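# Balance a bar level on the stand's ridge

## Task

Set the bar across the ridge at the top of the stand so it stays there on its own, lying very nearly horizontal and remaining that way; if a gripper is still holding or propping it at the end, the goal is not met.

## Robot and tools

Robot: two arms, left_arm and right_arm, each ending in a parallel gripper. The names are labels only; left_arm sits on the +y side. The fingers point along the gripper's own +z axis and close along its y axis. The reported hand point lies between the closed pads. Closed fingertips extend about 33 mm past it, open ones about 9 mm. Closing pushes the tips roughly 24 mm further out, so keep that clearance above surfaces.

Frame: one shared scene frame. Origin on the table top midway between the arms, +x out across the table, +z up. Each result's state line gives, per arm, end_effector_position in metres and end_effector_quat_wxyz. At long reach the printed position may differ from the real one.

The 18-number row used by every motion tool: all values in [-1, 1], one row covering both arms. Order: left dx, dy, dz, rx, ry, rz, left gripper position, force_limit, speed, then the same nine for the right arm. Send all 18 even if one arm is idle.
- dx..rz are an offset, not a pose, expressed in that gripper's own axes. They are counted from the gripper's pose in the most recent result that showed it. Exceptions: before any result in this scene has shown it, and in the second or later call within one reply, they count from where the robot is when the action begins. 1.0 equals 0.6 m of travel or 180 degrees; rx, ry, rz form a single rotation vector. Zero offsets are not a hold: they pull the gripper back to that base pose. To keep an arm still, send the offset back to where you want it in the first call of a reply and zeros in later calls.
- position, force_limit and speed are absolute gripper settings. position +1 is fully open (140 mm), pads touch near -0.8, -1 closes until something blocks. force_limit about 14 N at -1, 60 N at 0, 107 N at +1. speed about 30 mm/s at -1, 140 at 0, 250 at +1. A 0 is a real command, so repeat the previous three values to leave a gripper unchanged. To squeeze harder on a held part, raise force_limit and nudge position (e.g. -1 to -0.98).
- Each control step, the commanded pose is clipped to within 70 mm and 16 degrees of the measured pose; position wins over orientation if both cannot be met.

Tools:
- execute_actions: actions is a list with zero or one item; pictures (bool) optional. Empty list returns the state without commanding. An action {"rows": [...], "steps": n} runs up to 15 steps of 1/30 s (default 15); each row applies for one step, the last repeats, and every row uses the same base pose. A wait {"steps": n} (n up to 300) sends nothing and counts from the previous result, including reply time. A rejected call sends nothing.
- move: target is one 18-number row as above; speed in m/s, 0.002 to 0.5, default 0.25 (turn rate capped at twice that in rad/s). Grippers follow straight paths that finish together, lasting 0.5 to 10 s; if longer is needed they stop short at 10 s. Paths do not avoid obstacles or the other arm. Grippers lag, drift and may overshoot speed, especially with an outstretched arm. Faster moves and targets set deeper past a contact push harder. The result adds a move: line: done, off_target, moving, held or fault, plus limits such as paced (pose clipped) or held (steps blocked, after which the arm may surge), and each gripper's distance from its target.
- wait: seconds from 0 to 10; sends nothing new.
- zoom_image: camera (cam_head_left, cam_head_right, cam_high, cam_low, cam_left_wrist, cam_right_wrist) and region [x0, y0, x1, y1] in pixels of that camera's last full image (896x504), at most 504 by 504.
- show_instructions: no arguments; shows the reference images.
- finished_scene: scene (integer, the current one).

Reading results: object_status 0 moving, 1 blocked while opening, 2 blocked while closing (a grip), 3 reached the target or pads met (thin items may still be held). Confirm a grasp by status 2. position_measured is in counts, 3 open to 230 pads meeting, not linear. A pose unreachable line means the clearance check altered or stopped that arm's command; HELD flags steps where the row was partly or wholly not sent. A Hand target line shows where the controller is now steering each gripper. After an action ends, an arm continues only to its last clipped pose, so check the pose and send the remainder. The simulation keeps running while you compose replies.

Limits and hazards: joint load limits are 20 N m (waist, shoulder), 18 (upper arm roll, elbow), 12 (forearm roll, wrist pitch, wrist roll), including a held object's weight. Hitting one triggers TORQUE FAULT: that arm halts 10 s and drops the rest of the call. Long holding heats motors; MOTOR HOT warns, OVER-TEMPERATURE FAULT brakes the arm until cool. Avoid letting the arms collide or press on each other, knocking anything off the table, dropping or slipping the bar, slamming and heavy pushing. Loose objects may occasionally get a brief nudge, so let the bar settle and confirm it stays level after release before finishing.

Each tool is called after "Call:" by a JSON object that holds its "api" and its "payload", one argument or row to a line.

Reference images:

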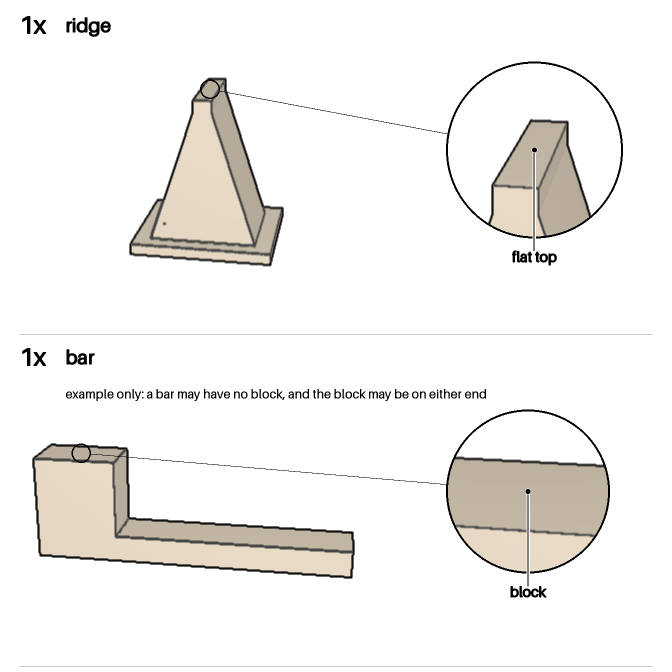

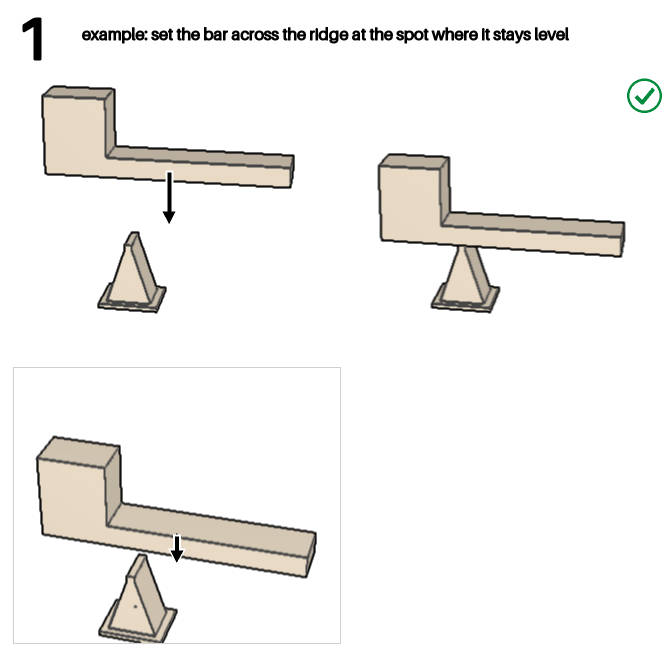

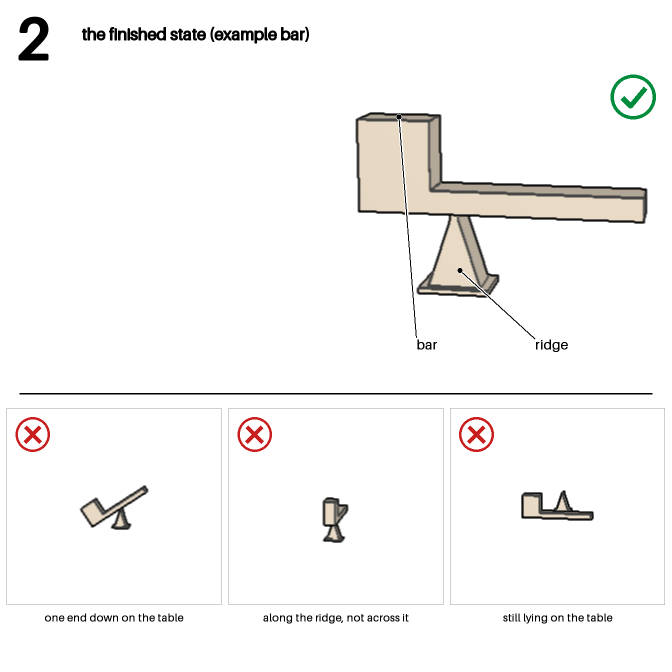

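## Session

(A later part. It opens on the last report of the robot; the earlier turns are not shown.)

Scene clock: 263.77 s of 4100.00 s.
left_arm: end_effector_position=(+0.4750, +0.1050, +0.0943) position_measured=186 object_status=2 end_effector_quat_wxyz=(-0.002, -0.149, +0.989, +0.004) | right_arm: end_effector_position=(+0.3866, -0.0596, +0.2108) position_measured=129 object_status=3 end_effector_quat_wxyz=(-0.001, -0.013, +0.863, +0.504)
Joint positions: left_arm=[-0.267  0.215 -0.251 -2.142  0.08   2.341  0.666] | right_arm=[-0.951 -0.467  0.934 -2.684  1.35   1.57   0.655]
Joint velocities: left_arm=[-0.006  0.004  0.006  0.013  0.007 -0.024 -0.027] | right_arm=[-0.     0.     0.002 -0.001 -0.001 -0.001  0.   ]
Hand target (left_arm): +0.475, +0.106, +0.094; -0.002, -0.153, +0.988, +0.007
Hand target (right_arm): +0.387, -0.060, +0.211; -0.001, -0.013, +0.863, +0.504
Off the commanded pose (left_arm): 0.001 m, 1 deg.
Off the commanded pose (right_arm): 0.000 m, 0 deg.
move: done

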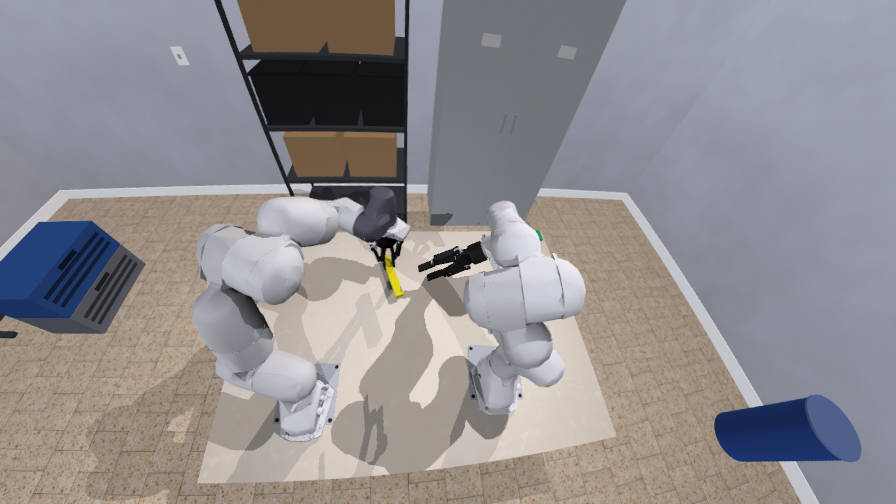

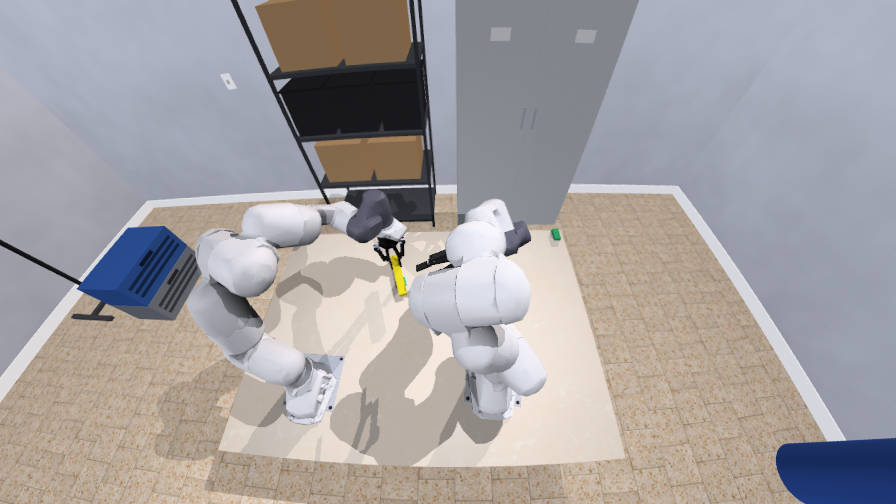

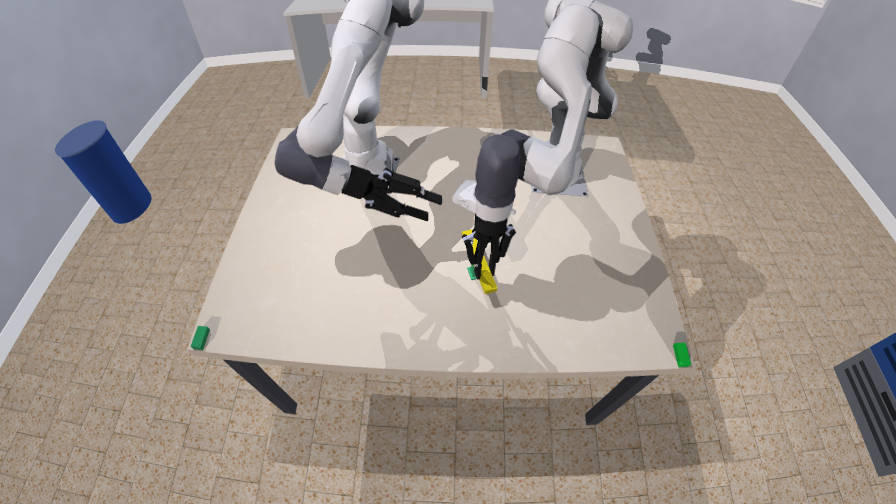

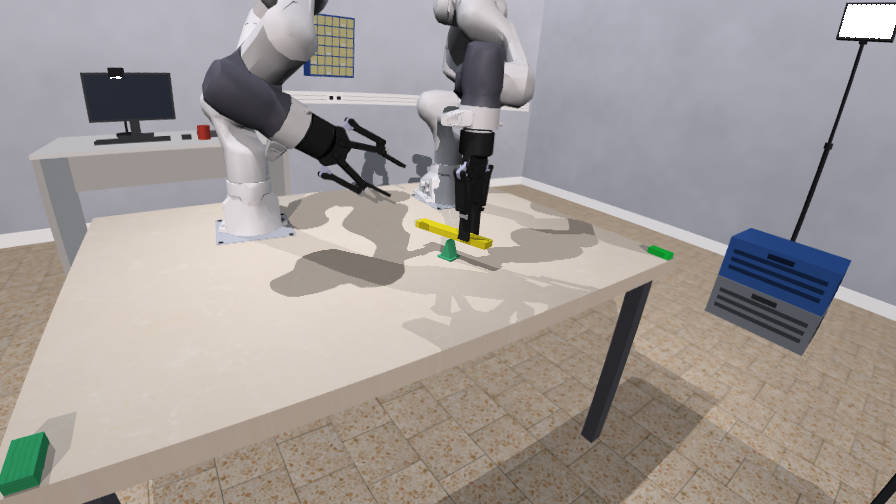

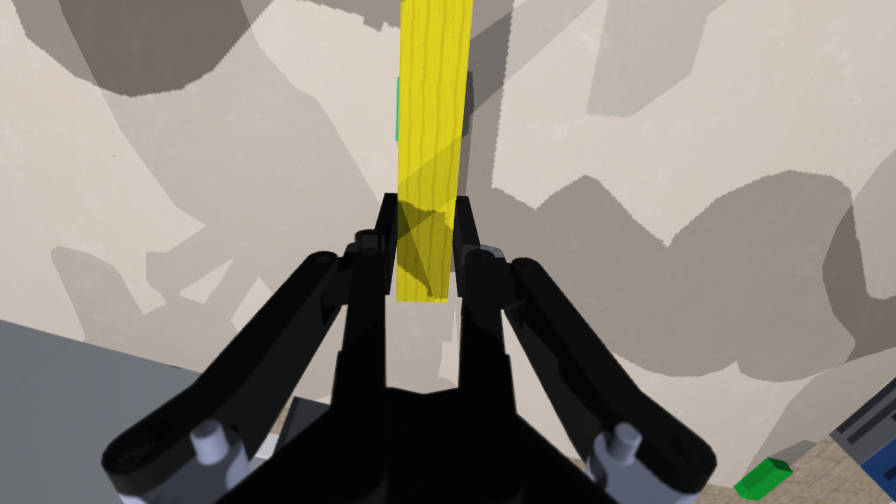

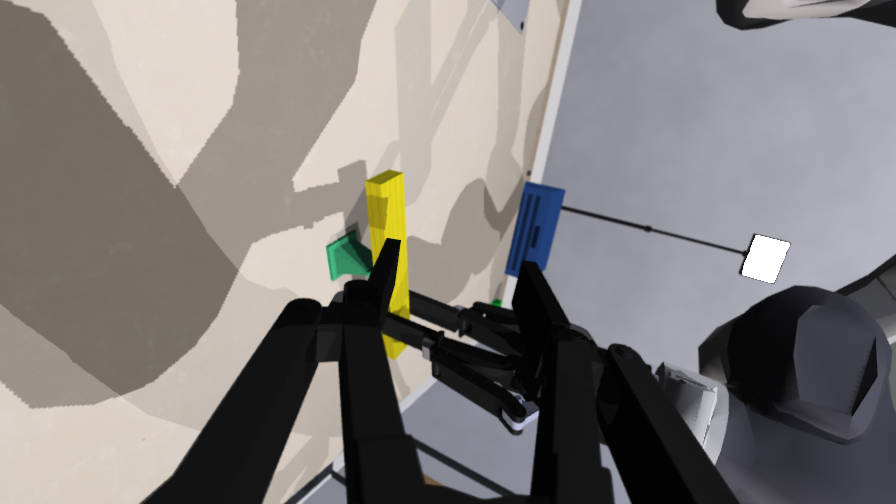

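Call:
{"api": "move", "payload": {
  "target": [0.017,0,0.007,0,0,0,-1,0.3,-0.3,0,0,0,0,0,0,0,0,0],
  "speed": 0.03
}}

Call:
{"api": "zoom_image", "payload": {
  "camera": "cam_low",
  "region": [380,180,520,280]
}}

Scene clock: 266.83 s of 4100.00 s.
left_arm: end_effector_position=(+0.4648, +0.1040, +0.0888) position_measured=186 object_status=2 end_effector_quat_wxyz=(-0.004, -0.148, +0.989, +0.007) | right_arm: end_effector_position=(+0.3866, -0.0596, +0.2108) position_measured=129 object_status=3 end_effector_quat_wxyz=(-0.001, -0.013, +0.863, +0.504)
Joint positions: left_arm=[-0.274  0.208 -0.255 -2.168  0.081  2.353  0.656] | right_arm=[-0.951 -0.467  0.934 -2.684  1.35   1.57   0.655]
Joint velocities: left_arm=[-0.001 -0.002  0.001 -0.004  0.001  0.013 -0.002] | right_arm=[ 0.001 -0.001 -0.001 -0.001 -0.     0.    -0.   ]
Hand target (left_arm): +0.465, +0.102, +0.090; -0.002, -0.149, +0.989, +0.005
Hand target (right_arm): +0.387, -0.060, +0.211; -0.001, -0.013, +0.863, +0.504
Off the commanded pose (left_arm): 0.002 m, 0 deg.
Off the commanded pose (right_arm): 0.000 m, 0 deg.
move: done

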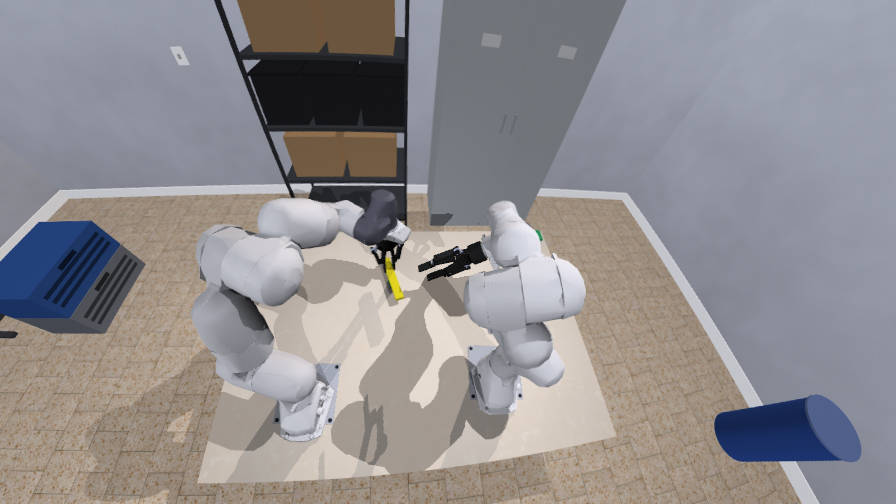

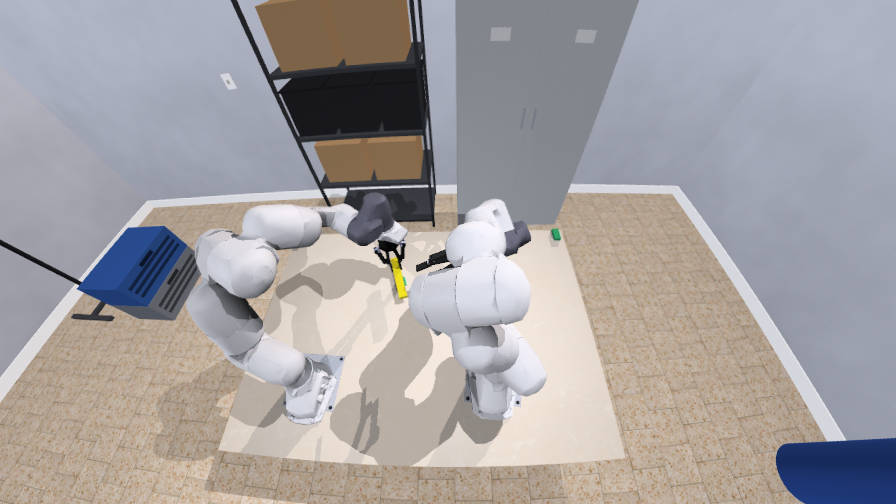

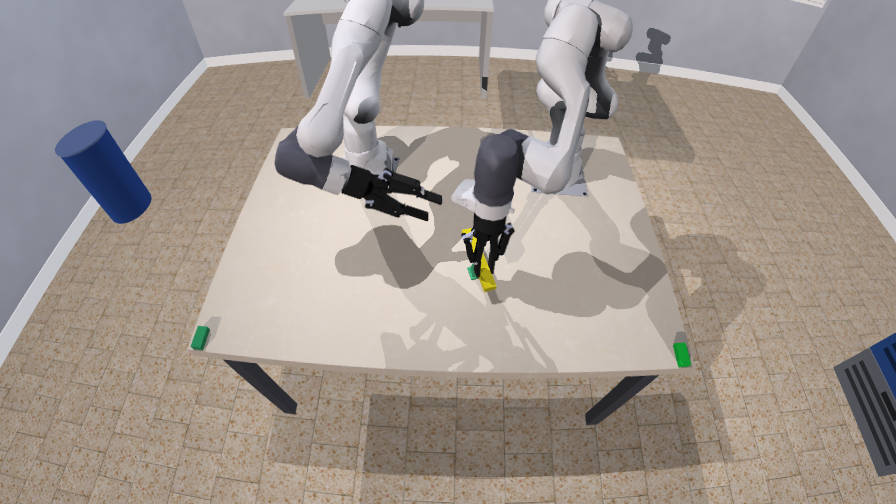

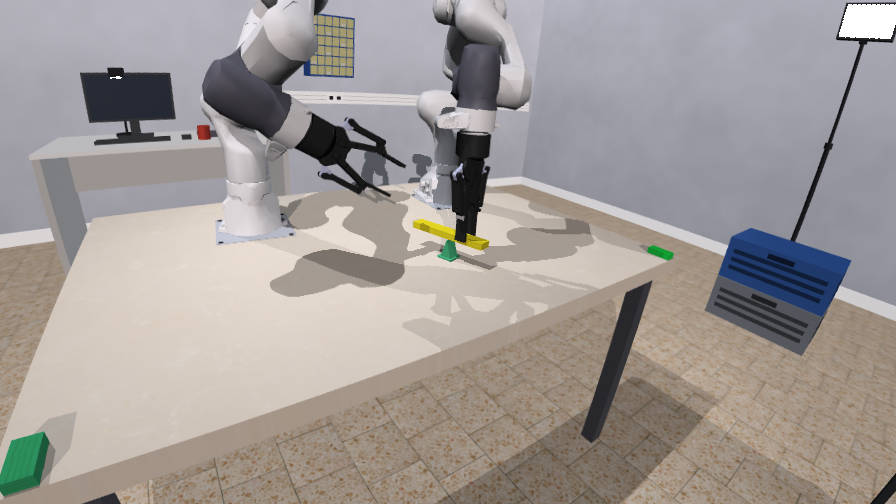

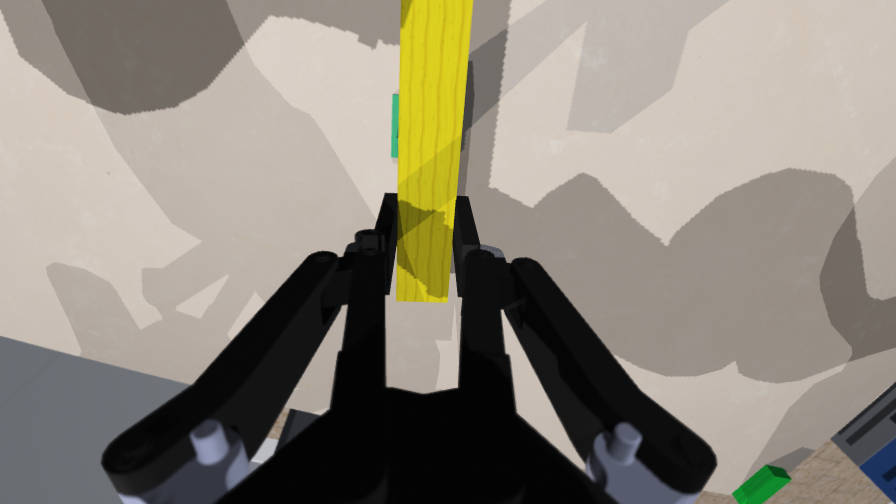

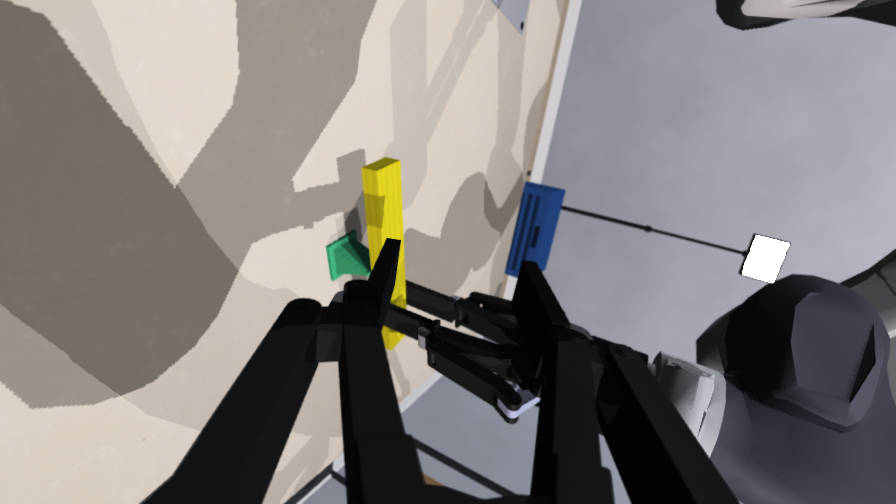

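Region (380, 180, 520, 280) of cam_low's 896x504 image, scaled by 3.600, with more detail than that image has; it fills the top 360 rows of this view, and the rest is white.

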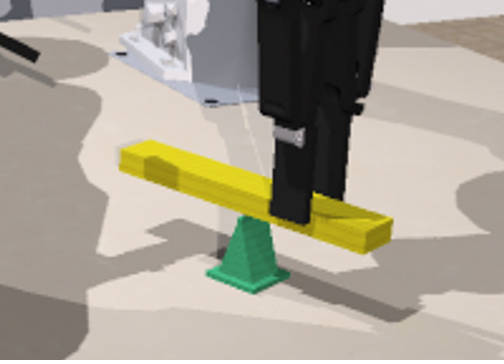

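Call:
{"api": "move", "payload": {
  "target": [0,0,0,0,0,0,-1,0.3,-0.3,0.006,-0.110,0.197,0,0,0,0,0,0],
  "speed": 0.15
}}

Call:
{"api": "move", "payload": {
  "target": [0,0,0,0,0,0,-1,0.3,-0.3,0,0,0.07,0,0,0,0,0,0],
  "speed": 0.05
}}

Call:
{"api": "zoom_image", "payload": {
  "camera": "cam_low",
  "region": [380,180,520,280]
}}

Scene clock: 272.67 s of 4100.00 s.
left_arm: end_effector_position=(+0.4652, +0.1037, +0.0890) position_measured=186 object_status=2 end_effector_quat_wxyz=(-0.003, -0.148, +0.989, +0.006) | right_arm: end_effector_position=(+0.3774, +0.0089, +0.0895) position_measured=129 object_status=3 end_effector_quat_wxyz=(-0.009, +0.002, +0.864, +0.504)
Joint positions: left_arm=[-0.274  0.207 -0.255 -2.169  0.081  2.355  0.655] | right_arm=[-0.969  0.23   1.242 -2.693  1.408  2.303  0.479]
Joint velocities: left_arm=[-0.001 -0.001 -0.001  0.002  0.001  0.001  0.002] | right_arm=[ 0.007  0.001 -0.007  0.001 -0.004  0.012 -0.01 ]
Hand target (left_arm): +0.465, +0.104, +0.089; -0.004, -0.148, +0.989, +0.007
Hand target (right_arm): +0.378, +0.008, +0.089; -0.006, -0.002, +0.865, +0.502
Off the commanded pose (left_arm): 0.001 m, 0 deg.
Off the commanded pose (right_arm): 0.008 m, 2 deg.
After step 90, 0.87 s passed at rest.
move: off_target (right_arm)

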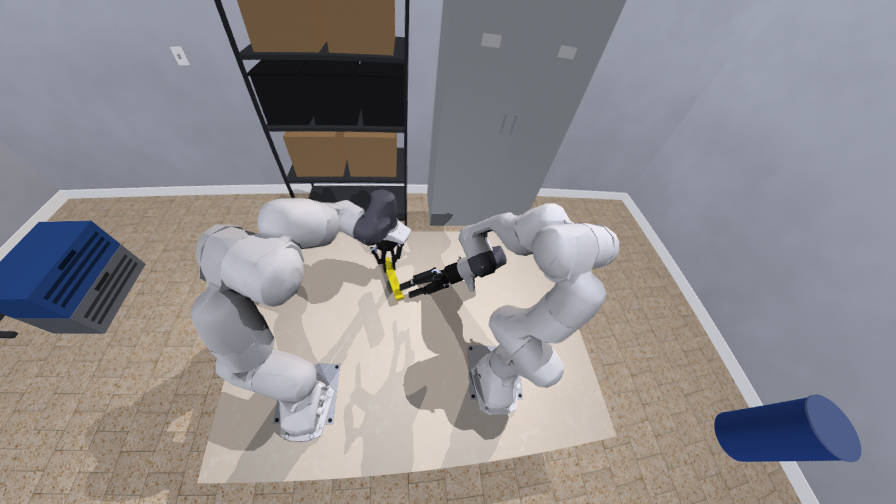

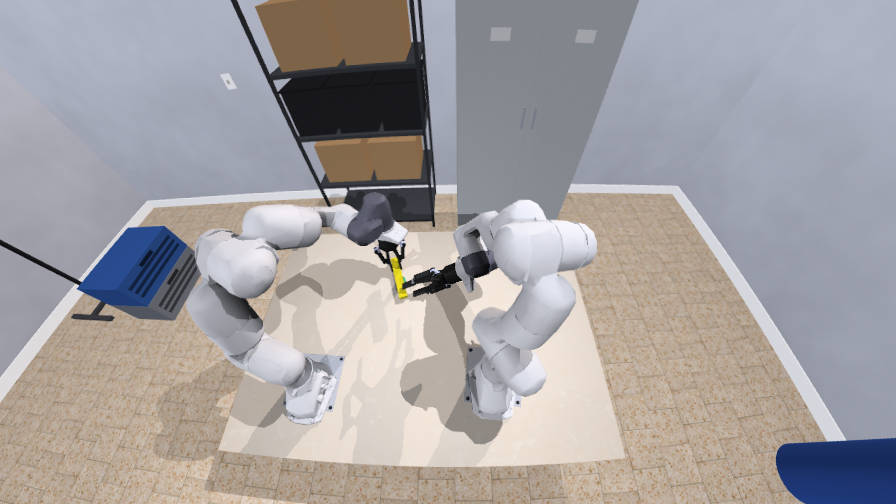

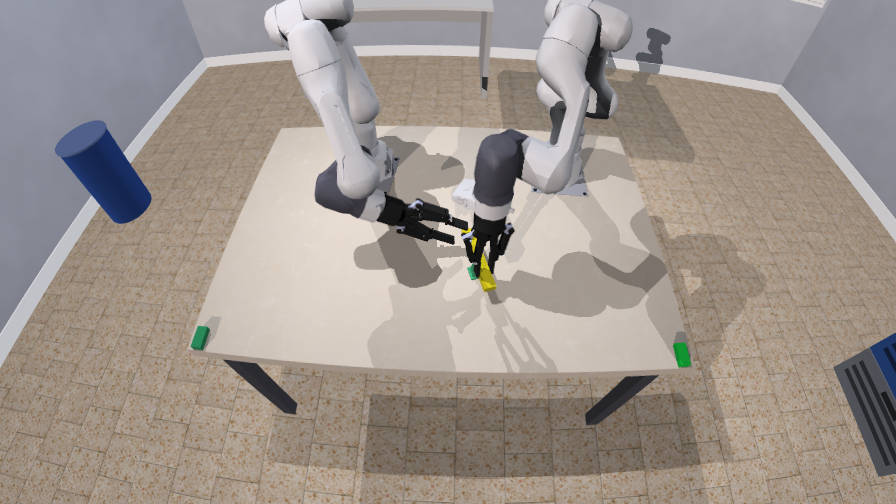

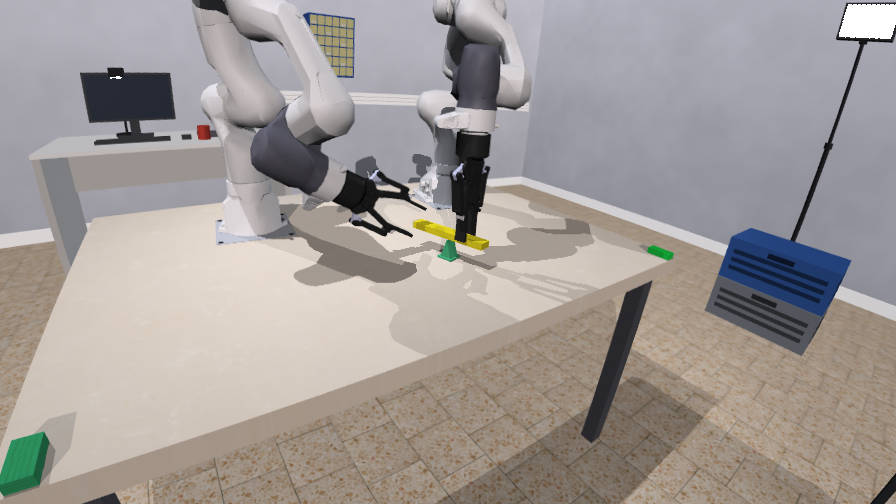

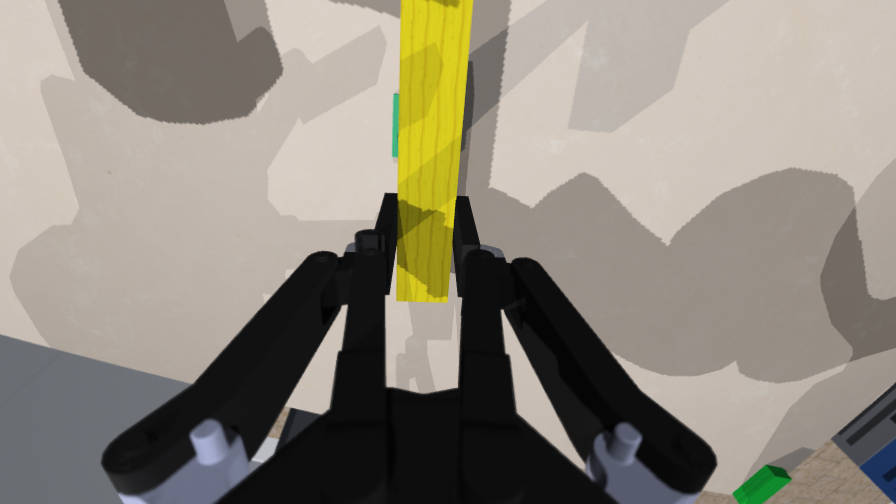

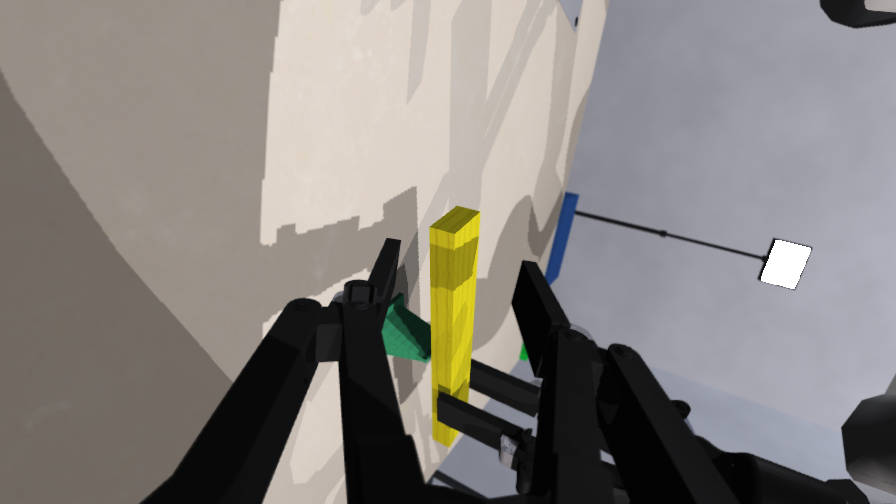

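Scene clock: 274.00 s of 4100.00 s.
left_arm: end_effector_position=(+0.4652, +0.1037, +0.0890) position_measured=186 object_status=2 end_effector_quat_wxyz=(-0.003, -0.148, +0.989, +0.006) | right_arm: end_effector_position=(+0.3734, +0.0461, +0.0684) position_measured=129 object_status=3 end_effector_quat_wxyz=(-0.014, +0.005, +0.864, +0.504)
Joint positions: left_arm=[-0.274  0.207 -0.255 -2.169  0.081  2.355  0.655] | right_arm=[-0.777  0.395  1.154 -2.649  1.479  2.468  0.423]
Joint velocities: left_arm=[ 0.001 -0.    -0.001 -0.     0.     0.001 -0.   ] | right_arm=[ 0.001  0.004  0.     0.001  0.003  0.014 -0.021]
Hand target (left_arm): +0.465, +0.104, +0.089; -0.003, -0.148, +0.989, +0.006
Hand target (right_arm): +0.375, +0.045, +0.068; -0.010, +0.003, +0.864, +0.503
Off the commanded pose (left_arm): 0.000 m, 0 deg.
Off the commanded pose (right_arm): 0.004 m, 1 deg.
move: off_target (right_arm)

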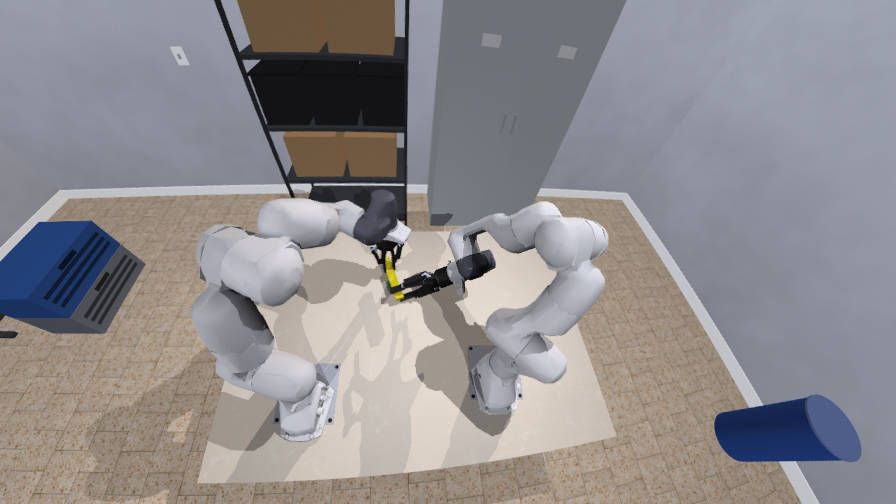

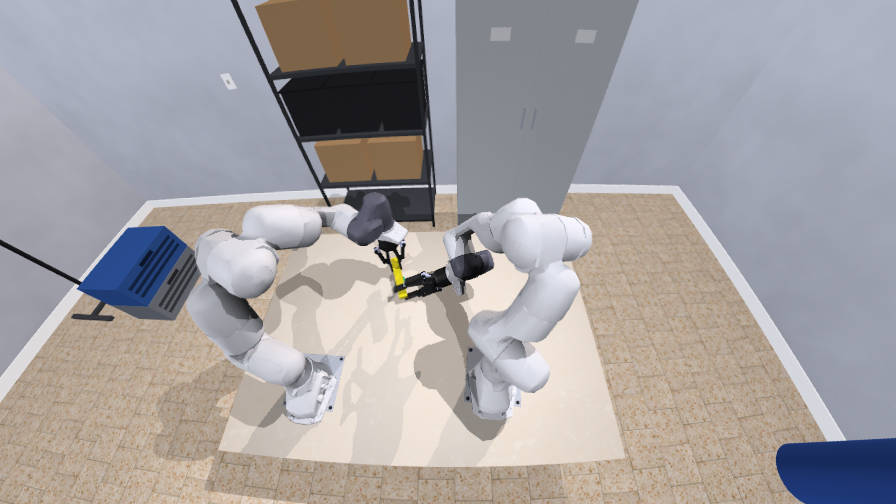

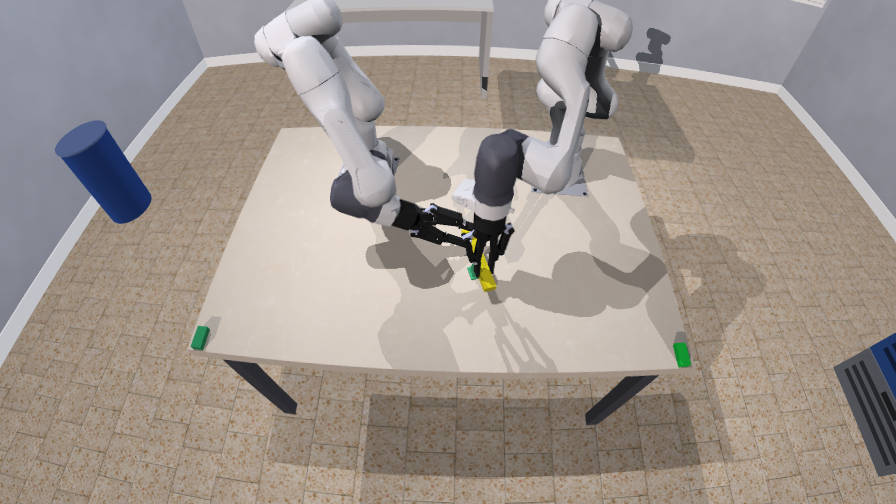

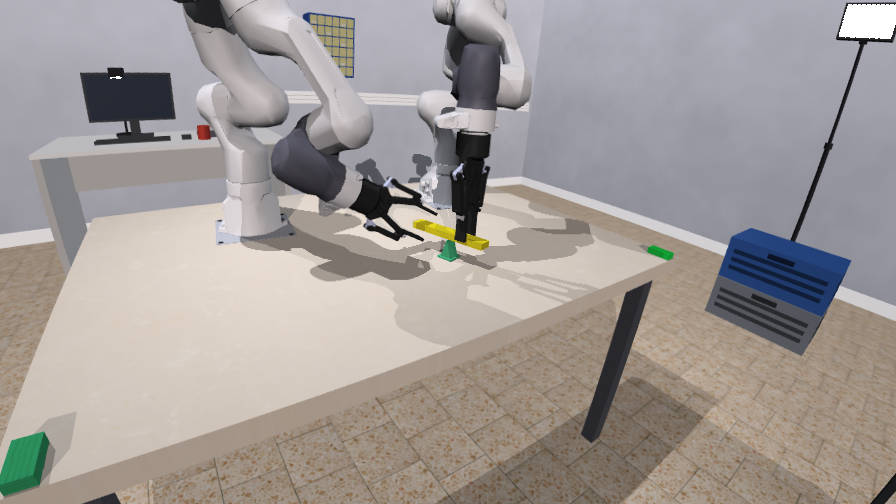

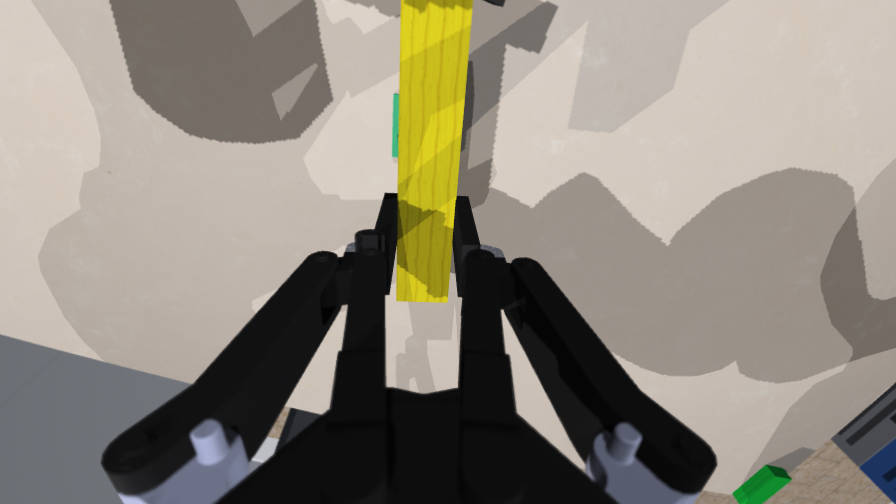

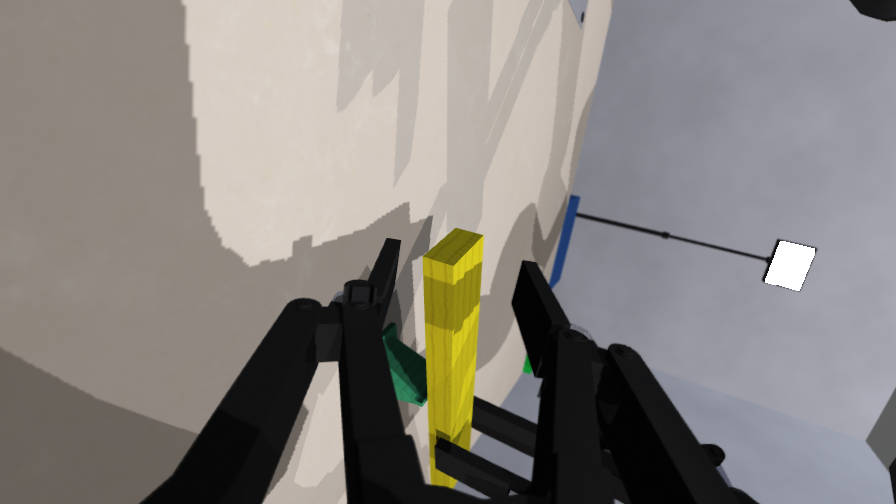

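Region (380, 180, 520, 280) of cam_low's 896x504 image, scaled by 3.600, with more detail than that image has; it fills the top 360 rows of this view, and the rest is white.

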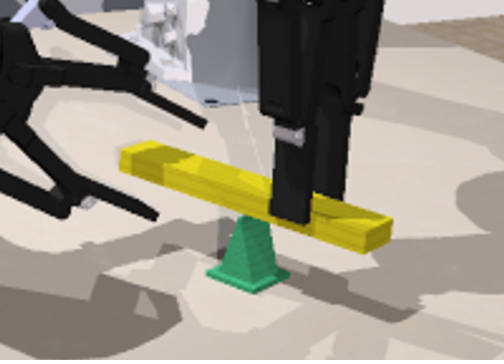

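Call:
{"api": "move", "payload": {
  "target": [0,0,0,0,0,0,-1,0.3,-0.3,-0.03,0,0.03,0,0,0,-0.25,-1,-0.6],
  "speed": 0.04
}}

Call:
{"api": "zoom_image", "payload": {
  "camera": "cam_low",
  "region": [380,180,520,280]
}}

Scene clock: 277.67 s of 4100.00 s.
left_arm: end_effector_position=(+0.4652, +0.1037, +0.0890) position_measured=186 object_status=2 end_effector_quat_wxyz=(-0.003, -0.148, +0.989, +0.006) | right_arm: end_effector_position=(+0.3893, +0.0629, +0.0593) position_measured=160 object_status=3 end_effector_quat_wxyz=(-0.014, +0.004, +0.863, +0.505)
Joint positions: left_arm=[-0.274  0.207 -0.255 -2.169  0.081  2.355  0.655] | right_arm=[-0.668  0.48   1.079 -2.579  1.474  2.526  0.417]
Joint velocities: left_arm=[-0.    -0.    -0.     0.001 -0.001  0.001  0.   ] | right_arm=[ 0.011 -0.001 -0.009  0.003 -0.001  0.004  0.001]
Hand target (left_arm): +0.465, +0.104, +0.089; -0.003, -0.148, +0.989, +0.006
Hand target (right_arm): +0.390, +0.062, +0.058; -0.014, +0.005, +0.864, +0.503
Off the commanded pose (left_arm): 0.000 m, 0 deg.
Off the commanded pose (right_arm): 0.002 m, 0 deg.
move: done

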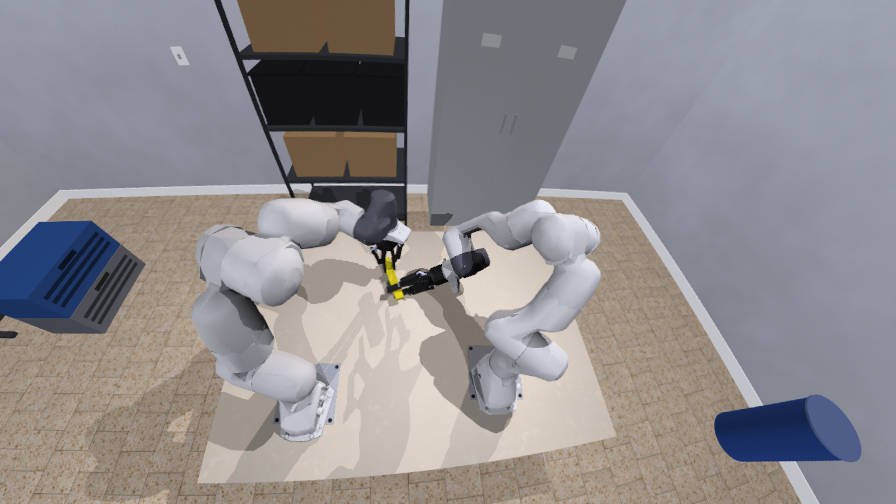

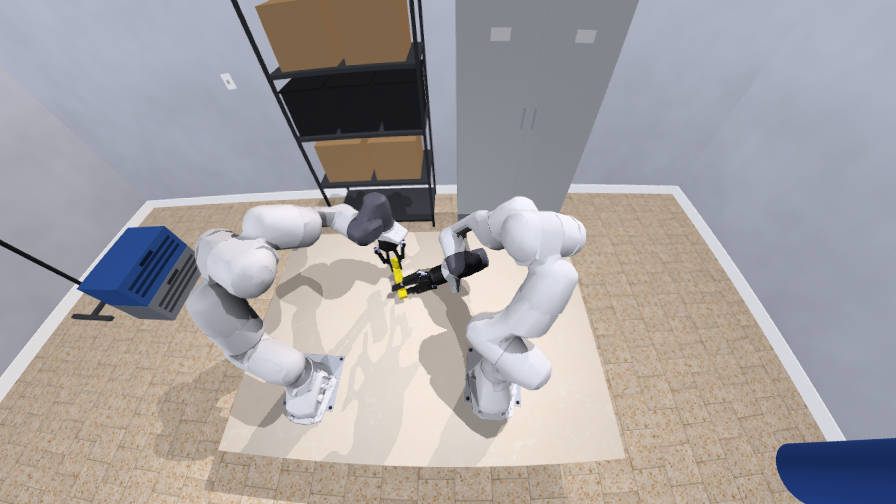

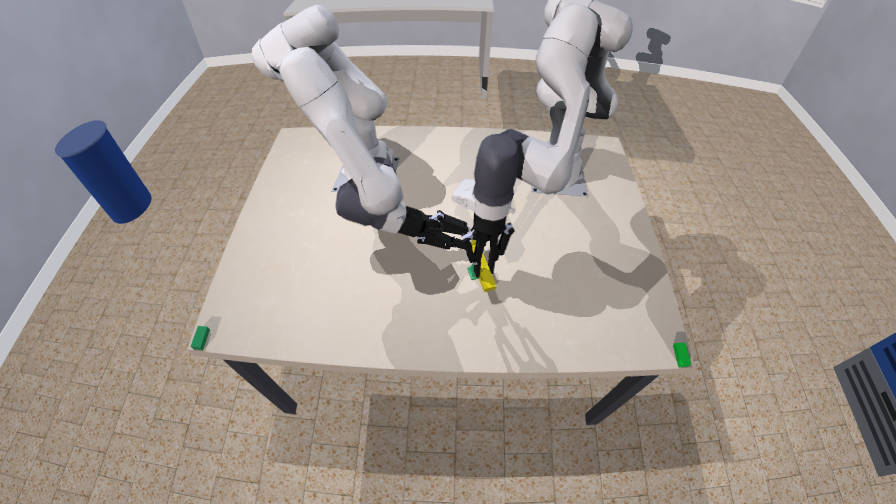

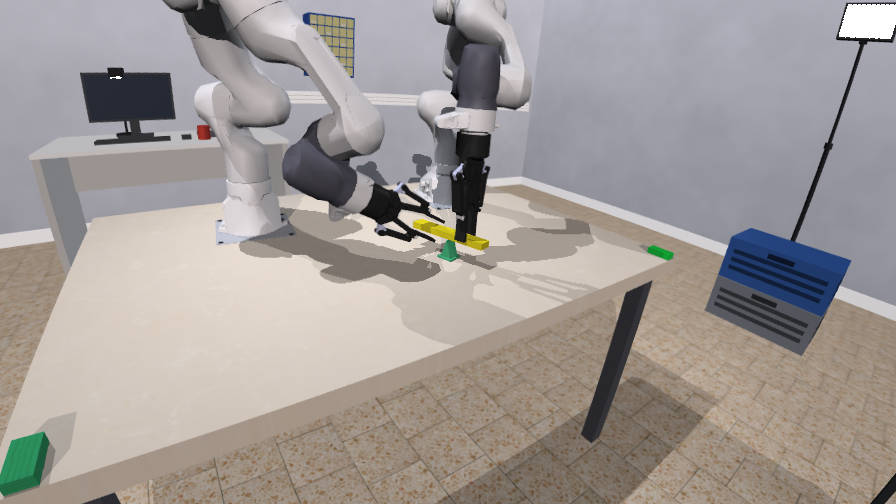

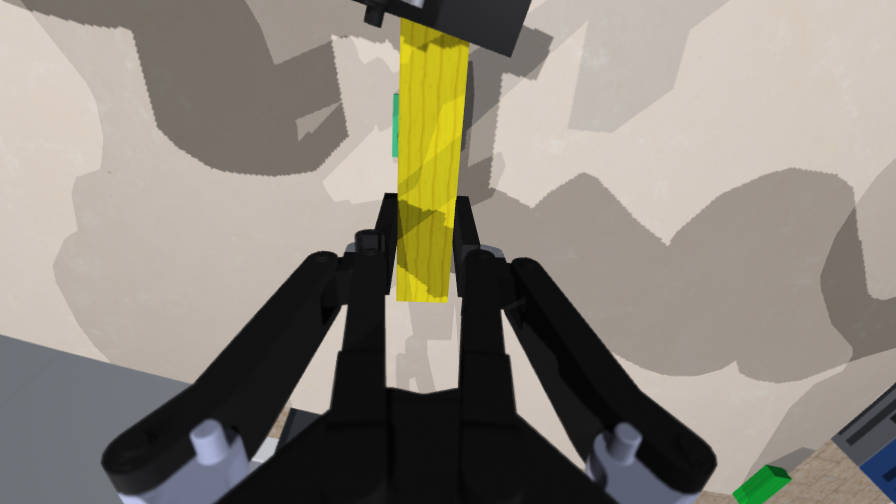

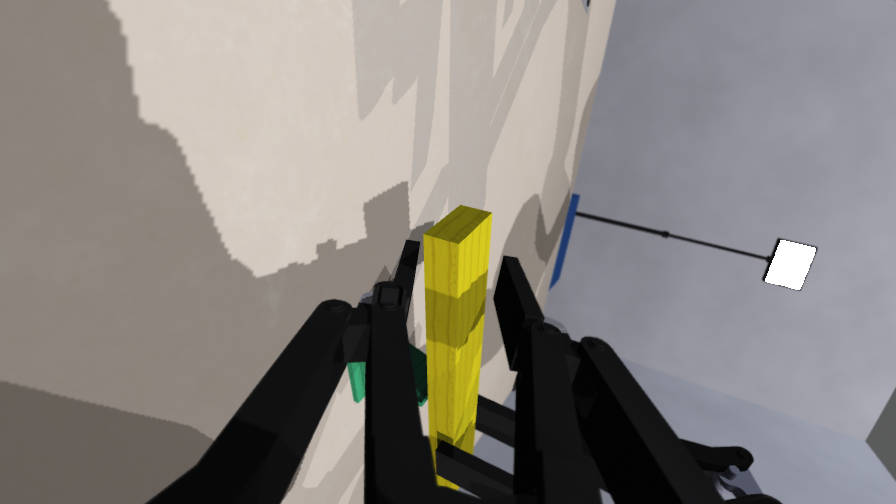

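Region (380, 180, 520, 280) of cam_low's 896x504 image, scaled by 3.600, with more detail than that image has; it fills the top 360 rows of this view, and the rest is white.

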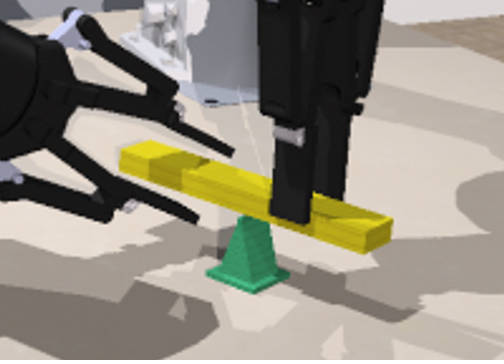

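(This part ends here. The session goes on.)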